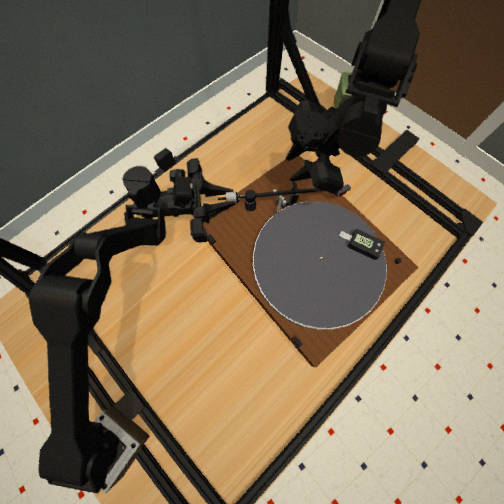

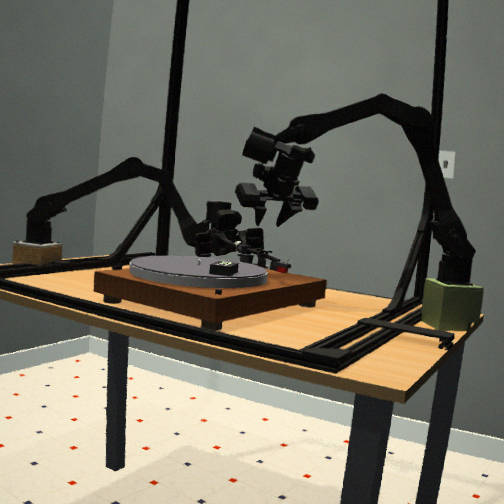

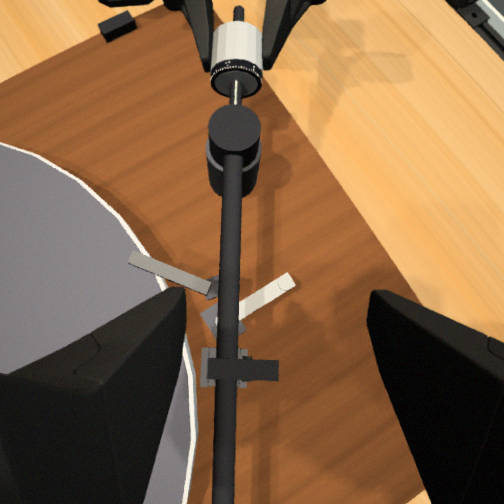

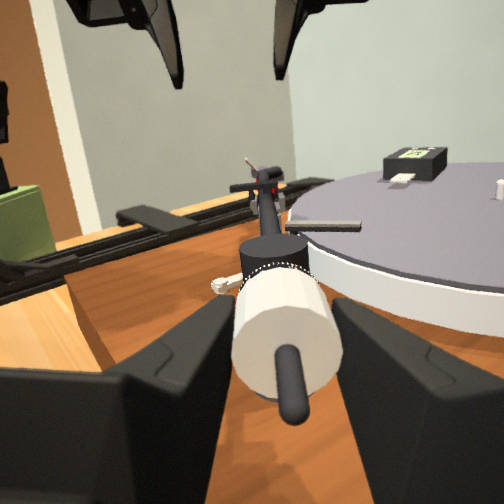

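Scene clock: 244.53 s.
left_arm: end_effector_position=(-0.0415, +0.1430, +0.2389) grip_measured=+0.200 end_effector_quat_wxyz=(+0.388, +0.416, +0.206, -0.796) end_effector_velocity=(-0.000, +0.000, -0.003) end_effector_angular_velocity=(+0.008, -0.002, +0.006) | right_arm: end_effector_position=(-0.1409, -0.0000, +0.1494) grip_measured=-0.050 end_effector_quat_wxyz=(+0.868, -0.233, -0.112, +0.424) end_effector_velocity=(+0.004, +0.001, +0.004) end_effector_angular_velocity=(-0.002, -0.012, -0.015)
Joint positions: left_arm=[-0.234  1.956  1.56  -0.874  0.534  1.016  0.049] | right_arm=[ 0.481  2.642  1.656  0.972  1.355 -0.509  0.037]
Joint velocities: left_arm=[-0.002  0.002 -0.007  0.007 -0.007 -0.007  0.   ] | right_arm=[-0.007 -0.002  0.002  0.022  0.007 -0.037 -0.   ]
Motor temperatures (°C, as the motors report them): left_arm=[19 39 32 26 23 20] | right_arm=[19 64 33 31 23 20]
Heat: left arm: hottest shoulder 39 °C (+1.0 °C/min); right arm: hottest shoulder 64 °C (+5.0 °C/min). Fold the right arm in close to its base before you think long.
Hand target (left_arm): -0.040, +0.140, +0.240; -0.389, -0.415, -0.203, +0.797
Hand target (right_arm): -0.140, +0.001, +0.151; +0.868, -0.233, -0.113, +0.423
Off the commanded pose (left_arm): 0.004 m, 0 deg.
Off the commanded pose (right_arm): 0.002 m, 0 deg.
MOTOR HOT: still on. Now the hottest motor of the right arm, joint 2 (shoulder), reports 64 °C; a drive's own limit is 95 °C.
move: done
camera_calibration (this result's frames):
cam_left_wrist: T_world_to_cam=[[-0.8009, 0.598005, 0.0308238, -0.118411], [0.575615, 0.783056, -0.235566, -0.00454395], [-0.165006, -0.170922, -0.971369, 0.327611], [0, 0, 0, 1]] pos_world=[-0.038162, 0.130365, 0.320811]
cam_right_wrist: T_world_to_cam=[[0.681942, -0.516498, 0.517865, 0.028545], [0.173622, -0.573487, -0.800605, 0.173318], [0.7105, 0.635879, -0.301409, 0.221923], [0, 0, 0, 1]] pos_world=[-0.207235, -0.0269775, 0.190867]

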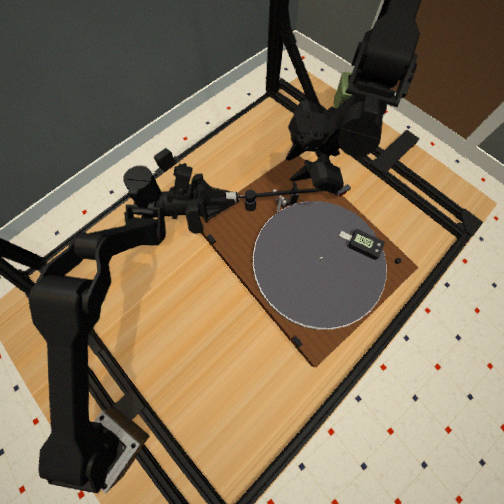

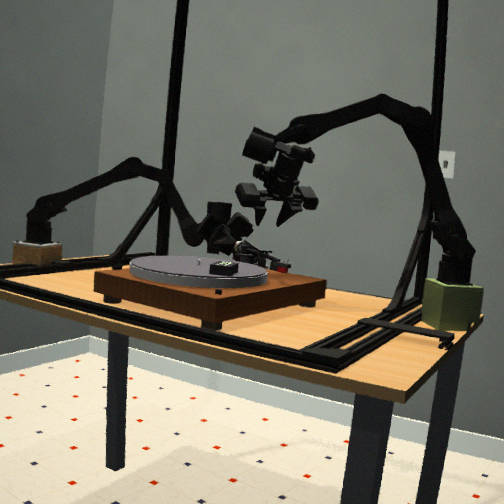

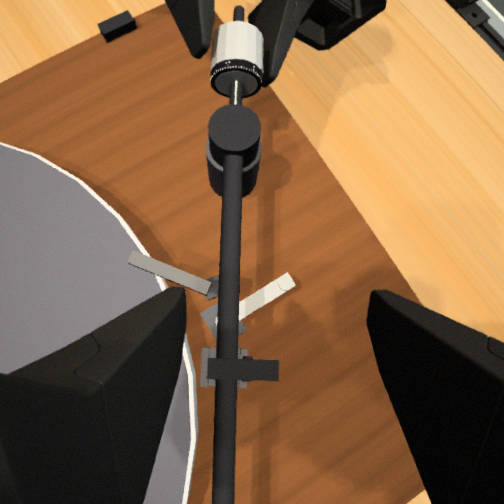

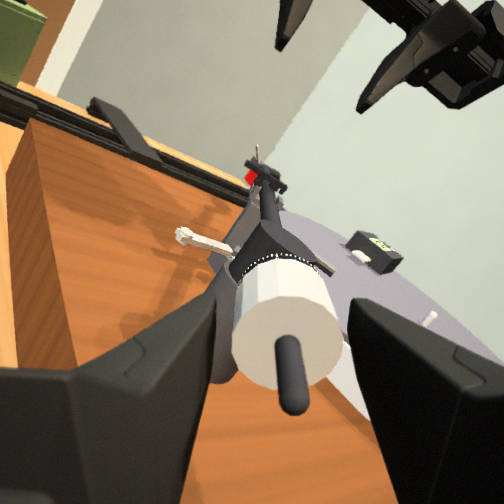

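Scene clock: 245.23 s.
left_arm: end_effector_position=(-0.0415, +0.1430, +0.2389) grip_measured=+0.200 end_effector_quat_wxyz=(+0.388, +0.416, +0.206, -0.796) end_effector_velocity=(+0.001, +0.002, -0.001) end_effector_angular_velocity=(+0.012, +0.000, +0.011) | right_arm: end_effector_position=(-0.1409, -0.0000, +0.1497) grip_measured=-0.256 end_effector_quat_wxyz=(+0.868, -0.233, -0.112, +0.424) end_effector_velocity=(-0.002, +0.003, +0.001) end_effector_angular_velocity=(-0.007, -0.007, +0.020)
Joint positions: left_arm=[-0.234  1.956  1.56  -0.874  0.534  1.016  0.049] | right_arm=[ 0.481  2.642  1.656  0.974  1.355 -0.511  0.026]
Joint velocities: left_arm=[ 0.002 -0.002 -0.002 -0.007 -0.007 -0.007 -0.   ] | right_arm=[-0.002 -0.002  0.002 -0.007 -0.022 -0.007 -0.   ]
Motor temperatures (°C, as the motors report them): left_arm=[19 39 32 26 23 20] | right_arm=[19 64 33 31 23 20]
Heat: left arm: hottest shoulder 39 °C (+1.0 °C/min); right arm: hottest shoulder 64 °C (+5.1 °C/min). Fold the right arm in close to its base before you think long.
Hand target (left_arm): -0.040, +0.140, +0.240; -0.389, -0.415, -0.203, +0.797
Hand target (right_arm): -0.140, +0.001, +0.151; +0.868, -0.233, -0.113, +0.423
Off the commanded pose (left_arm): 0.004 m, 0 deg.
Off the commanded pose (right_arm): 0.002 m, 0 deg.
MOTOR HOT: still on. Now the hottest motor of the right arm, joint 2 (shoulder), reports 64 °C; a drive's own limit is 95 °C.
move: done
camera_calibration (this result's frames):
cam_left_wrist: T_world_to_cam=[[-0.8009, 0.598005, 0.0308238, -0.118411], [0.575615, 0.783056, -0.235566, -0.00454395], [-0.165006, -0.170922, -0.971369, 0.327611], [0, 0, 0, 1]] pos_world=[-0.038162, 0.130365, 0.320811]
cam_right_wrist: T_world_to_cam=[[0.681923, -0.516799, 0.51759, 0.0284674], [0.173659, -0.573015, -0.800935, 0.173557], [0.710509, 0.63606, -0.301005, 0.221933], [0, 0, 0, 1]] pos_world=[-0.207238, -0.0269999, 0.191077]

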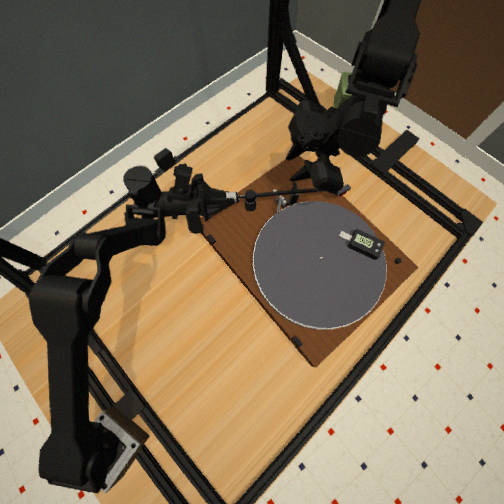

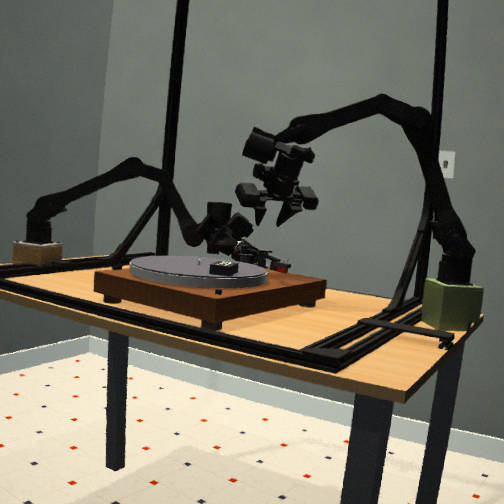

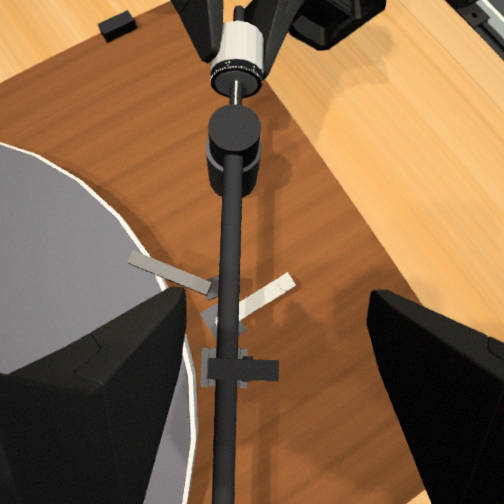

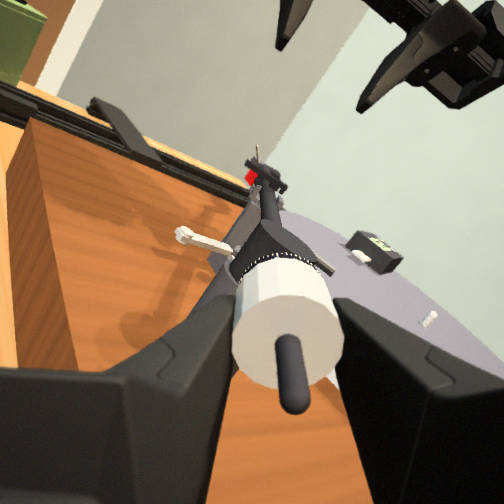

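Scene clock: 246.57 s.
left_arm: end_effector_position=(-0.0415, +0.1430, +0.2388) grip_measured=+0.200 end_effector_quat_wxyz=(+0.388, +0.416, +0.206, -0.796) end_effector_velocity=(+0.001, +0.001, -0.000) end_effector_angular_velocity=(+0.014, -0.015, +0.010) | right_arm: end_effector_position=(-0.1407, +0.0004, +0.1477) grip_measured=-0.257 end_effector_quat_wxyz=(+0.897, +0.033, +0.016, +0.440) end_effector_velocity=(+0.000, +0.002, -0.001) end_effector_angular_velocity=(-0.031, -0.011, +0.005)
Joint positions: left_arm=[-0.234  1.957  1.56  -0.874  0.534  1.016  0.049] | right_arm=[0.479 2.65  1.656 0.998 1.35  0.07  0.026]
Joint velocities: left_arm=[-0.002 -0.002  0.002 -0.007 -0.022 -0.007 -0.   ] | right_arm=[-0.002 -0.017 -0.002 -0.095 -0.007  0.051 -0.   ]
Motor temperatures (°C, as the motors report them): left_arm=[19 39 32 26 23 20] | right_arm=[19 64 33 31 23 20]
Heat: left arm: hottest shoulder 39 °C (+1.0 °C/min); right arm: hottest shoulder 64 °C (+5.0 °C/min). Fold the right arm in close to its base before you think long.
Hand target (left_arm): -0.040, +0.140, +0.240; -0.389, -0.415, -0.203, +0.797
Hand target (right_arm): -0.140, +0.001, +0.152; +0.898, +0.039, +0.019, +0.438
Off the commanded pose (left_arm): 0.004 m, 0 deg.
Off the commanded pose (right_arm): 0.005 m, 1 deg.
MOTOR HOT: still on. Now the hottest motor of the right arm, joint 2 (shoulder), reports 64 °C; a drive's own limit is 95 °C.
move: done
camera_calibration (this result's frames):
cam_left_wrist: T_world_to_cam=[[-0.800895, 0.597994, 0.0311602, -0.118479], [0.575577, 0.783137, -0.235389, -0.00463298], [-0.165164, -0.170587, -0.971402, 0.327413], [0, 0, 0, 1]] pos_world=[-0.038146, 0.130331, 0.320651]
cam_right_wrist: T_world_to_cam=[[0.796399, -0.602554, -0.051744, 0.129826], [-0.2446, -0.242674, -0.938765, 0.133568], [0.5531, 0.760288, -0.34065, 0.204562], [0, 0, 0, 1]] pos_world=[-0.183866, -0.0448861, 0.201791]

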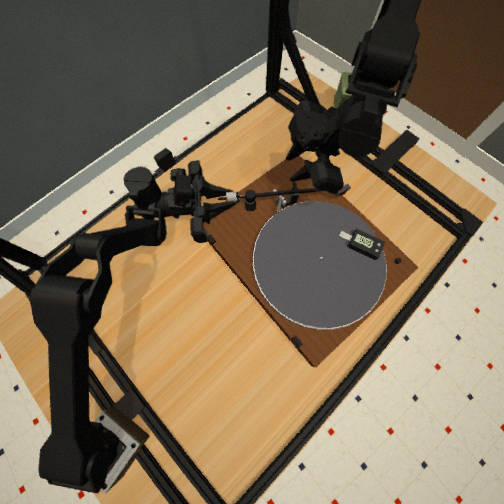

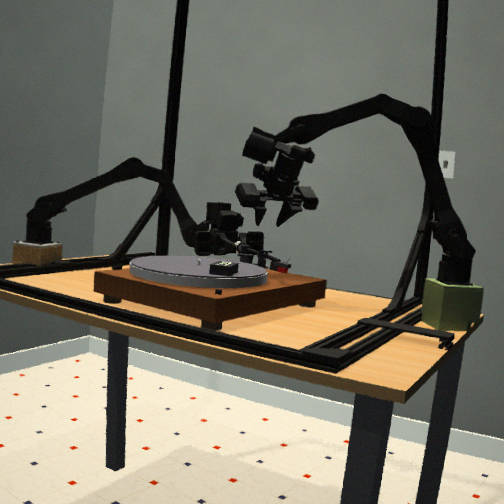

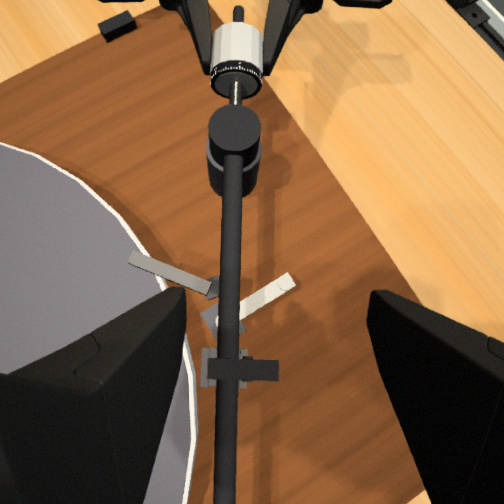

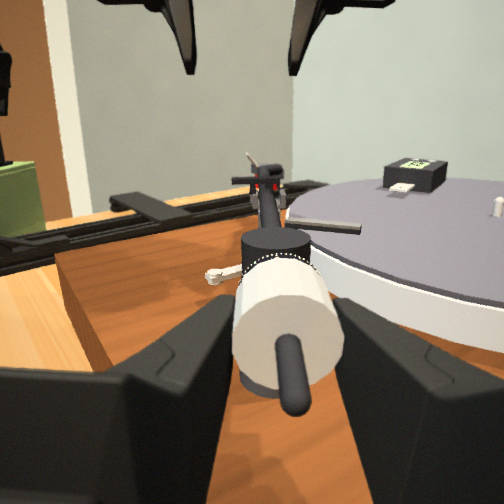

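Scene clock: 247.27 s.
left_arm: end_effector_position=(-0.0415, +0.1430, +0.2388) grip_measured=+0.200 end_effector_quat_wxyz=(+0.388, +0.416, +0.206, -0.796) end_effector_velocity=(-0.003, +0.001, -0.001) end_effector_angular_velocity=(+0.012, +0.000, +0.001) | right_arm: end_effector_position=(-0.1407, +0.0004, +0.1468) grip_measured=+0.199 end_effector_quat_wxyz=(+0.897, +0.032, +0.017, +0.440) end_effector_velocity=(+0.003, +0.002, +0.003) end_effector_angular_velocity=(+0.012, +0.008, +0.000)
Joint positions: left_arm=[-0.234  1.957  1.56  -0.874  0.534  1.016  0.049] | right_arm=[0.479 2.65  1.656 0.987 1.35  0.079 0.049]
Joint velocities: left_arm=[-0.007 -0.002 -0.002 -0.007 -0.007 -0.007 -0.   ] | right_arm=[-0.007 -0.002 -0.002  0.022 -0.007 -0.007  0.   ]
Motor temperatures (°C, as the motors report them): left_arm=[19 39 32 26 23 20] | right_arm=[19 64 33 31 23 20]
Heat: left arm: hottest shoulder 39 °C (+1.0 °C/min); right arm: hottest shoulder 64 °C (+5.1 °C/min). Fold the right arm in close to its base before you think long.
Hand target (left_arm): -0.040, +0.140, +0.240; -0.389, -0.415, -0.203, +0.797
Hand target (right_arm): -0.140, +0.002, +0.152; +0.898, +0.039, +0.019, +0.438
Off the commanded pose (left_arm): 0.004 m, 0 deg.
Off the commanded pose (right_arm): 0.005 m, 1 deg.
MOTOR HOT: still on. Now the hottest motor of the right arm, joint 2 (shoulder), reports 64 °C; a drive's own limit is 95 °C.
move: done
camera_calibration (this result's frames):
cam_left_wrist: T_world_to_cam=[[-0.800895, 0.597994, 0.0311602, -0.118479], [0.575577, 0.783137, -0.235389, -0.00463298], [-0.165164, -0.170587, -0.971402, 0.327413], [0, 0, 0, 1]] pos_world=[-0.038146, 0.130331, 0.320651]
cam_right_wrist: T_world_to_cam=[[0.796347, -0.602665, -0.0512579, 0.129718], [-0.245517, -0.24464, -0.938015, 0.132506], [0.552769, 0.75957, -0.342782, 0.204526], [0, 0, 0, 1]] pos_world=[-0.183824, -0.0447595, 0.201049]

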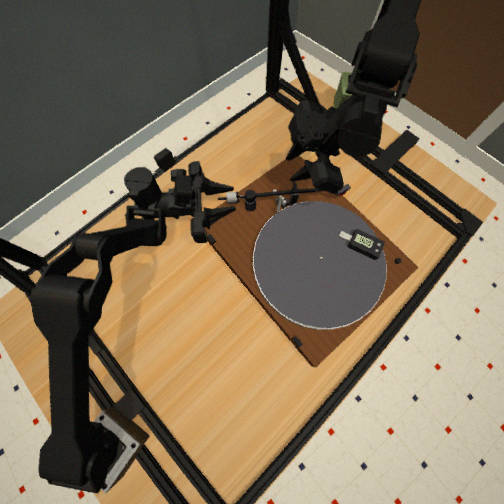

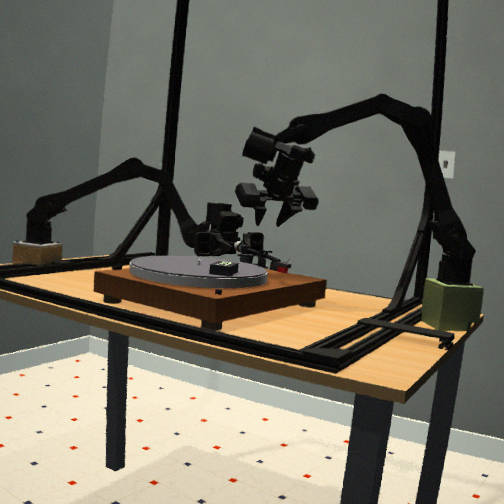

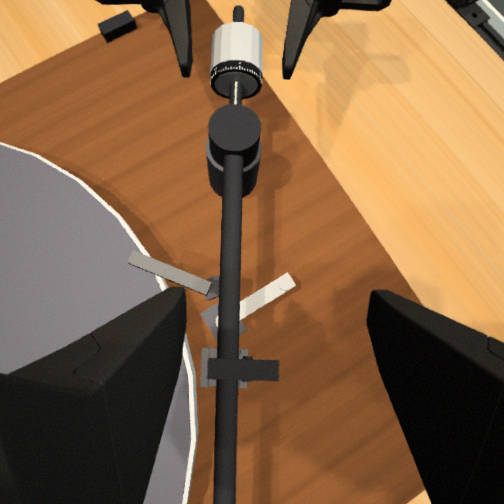

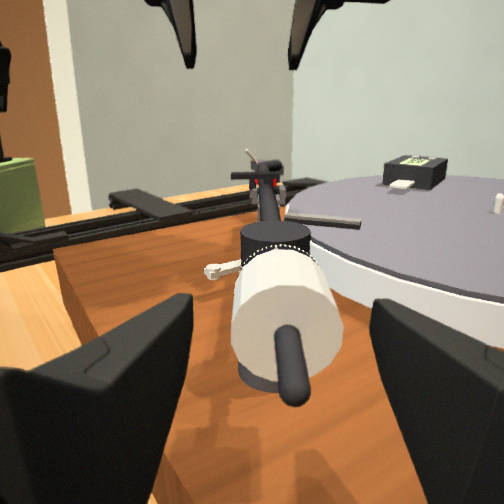

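Region (185, 30, 295, 130) of cam_left_wrist's 504x504 image, scaled by 4.582, with more detail than that image has; it fills the top 458 rows of this view, and the rest is white.

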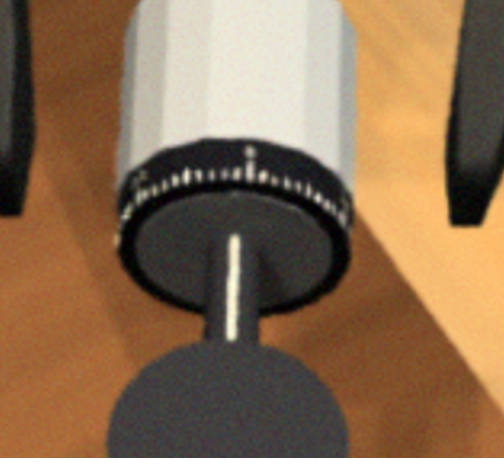

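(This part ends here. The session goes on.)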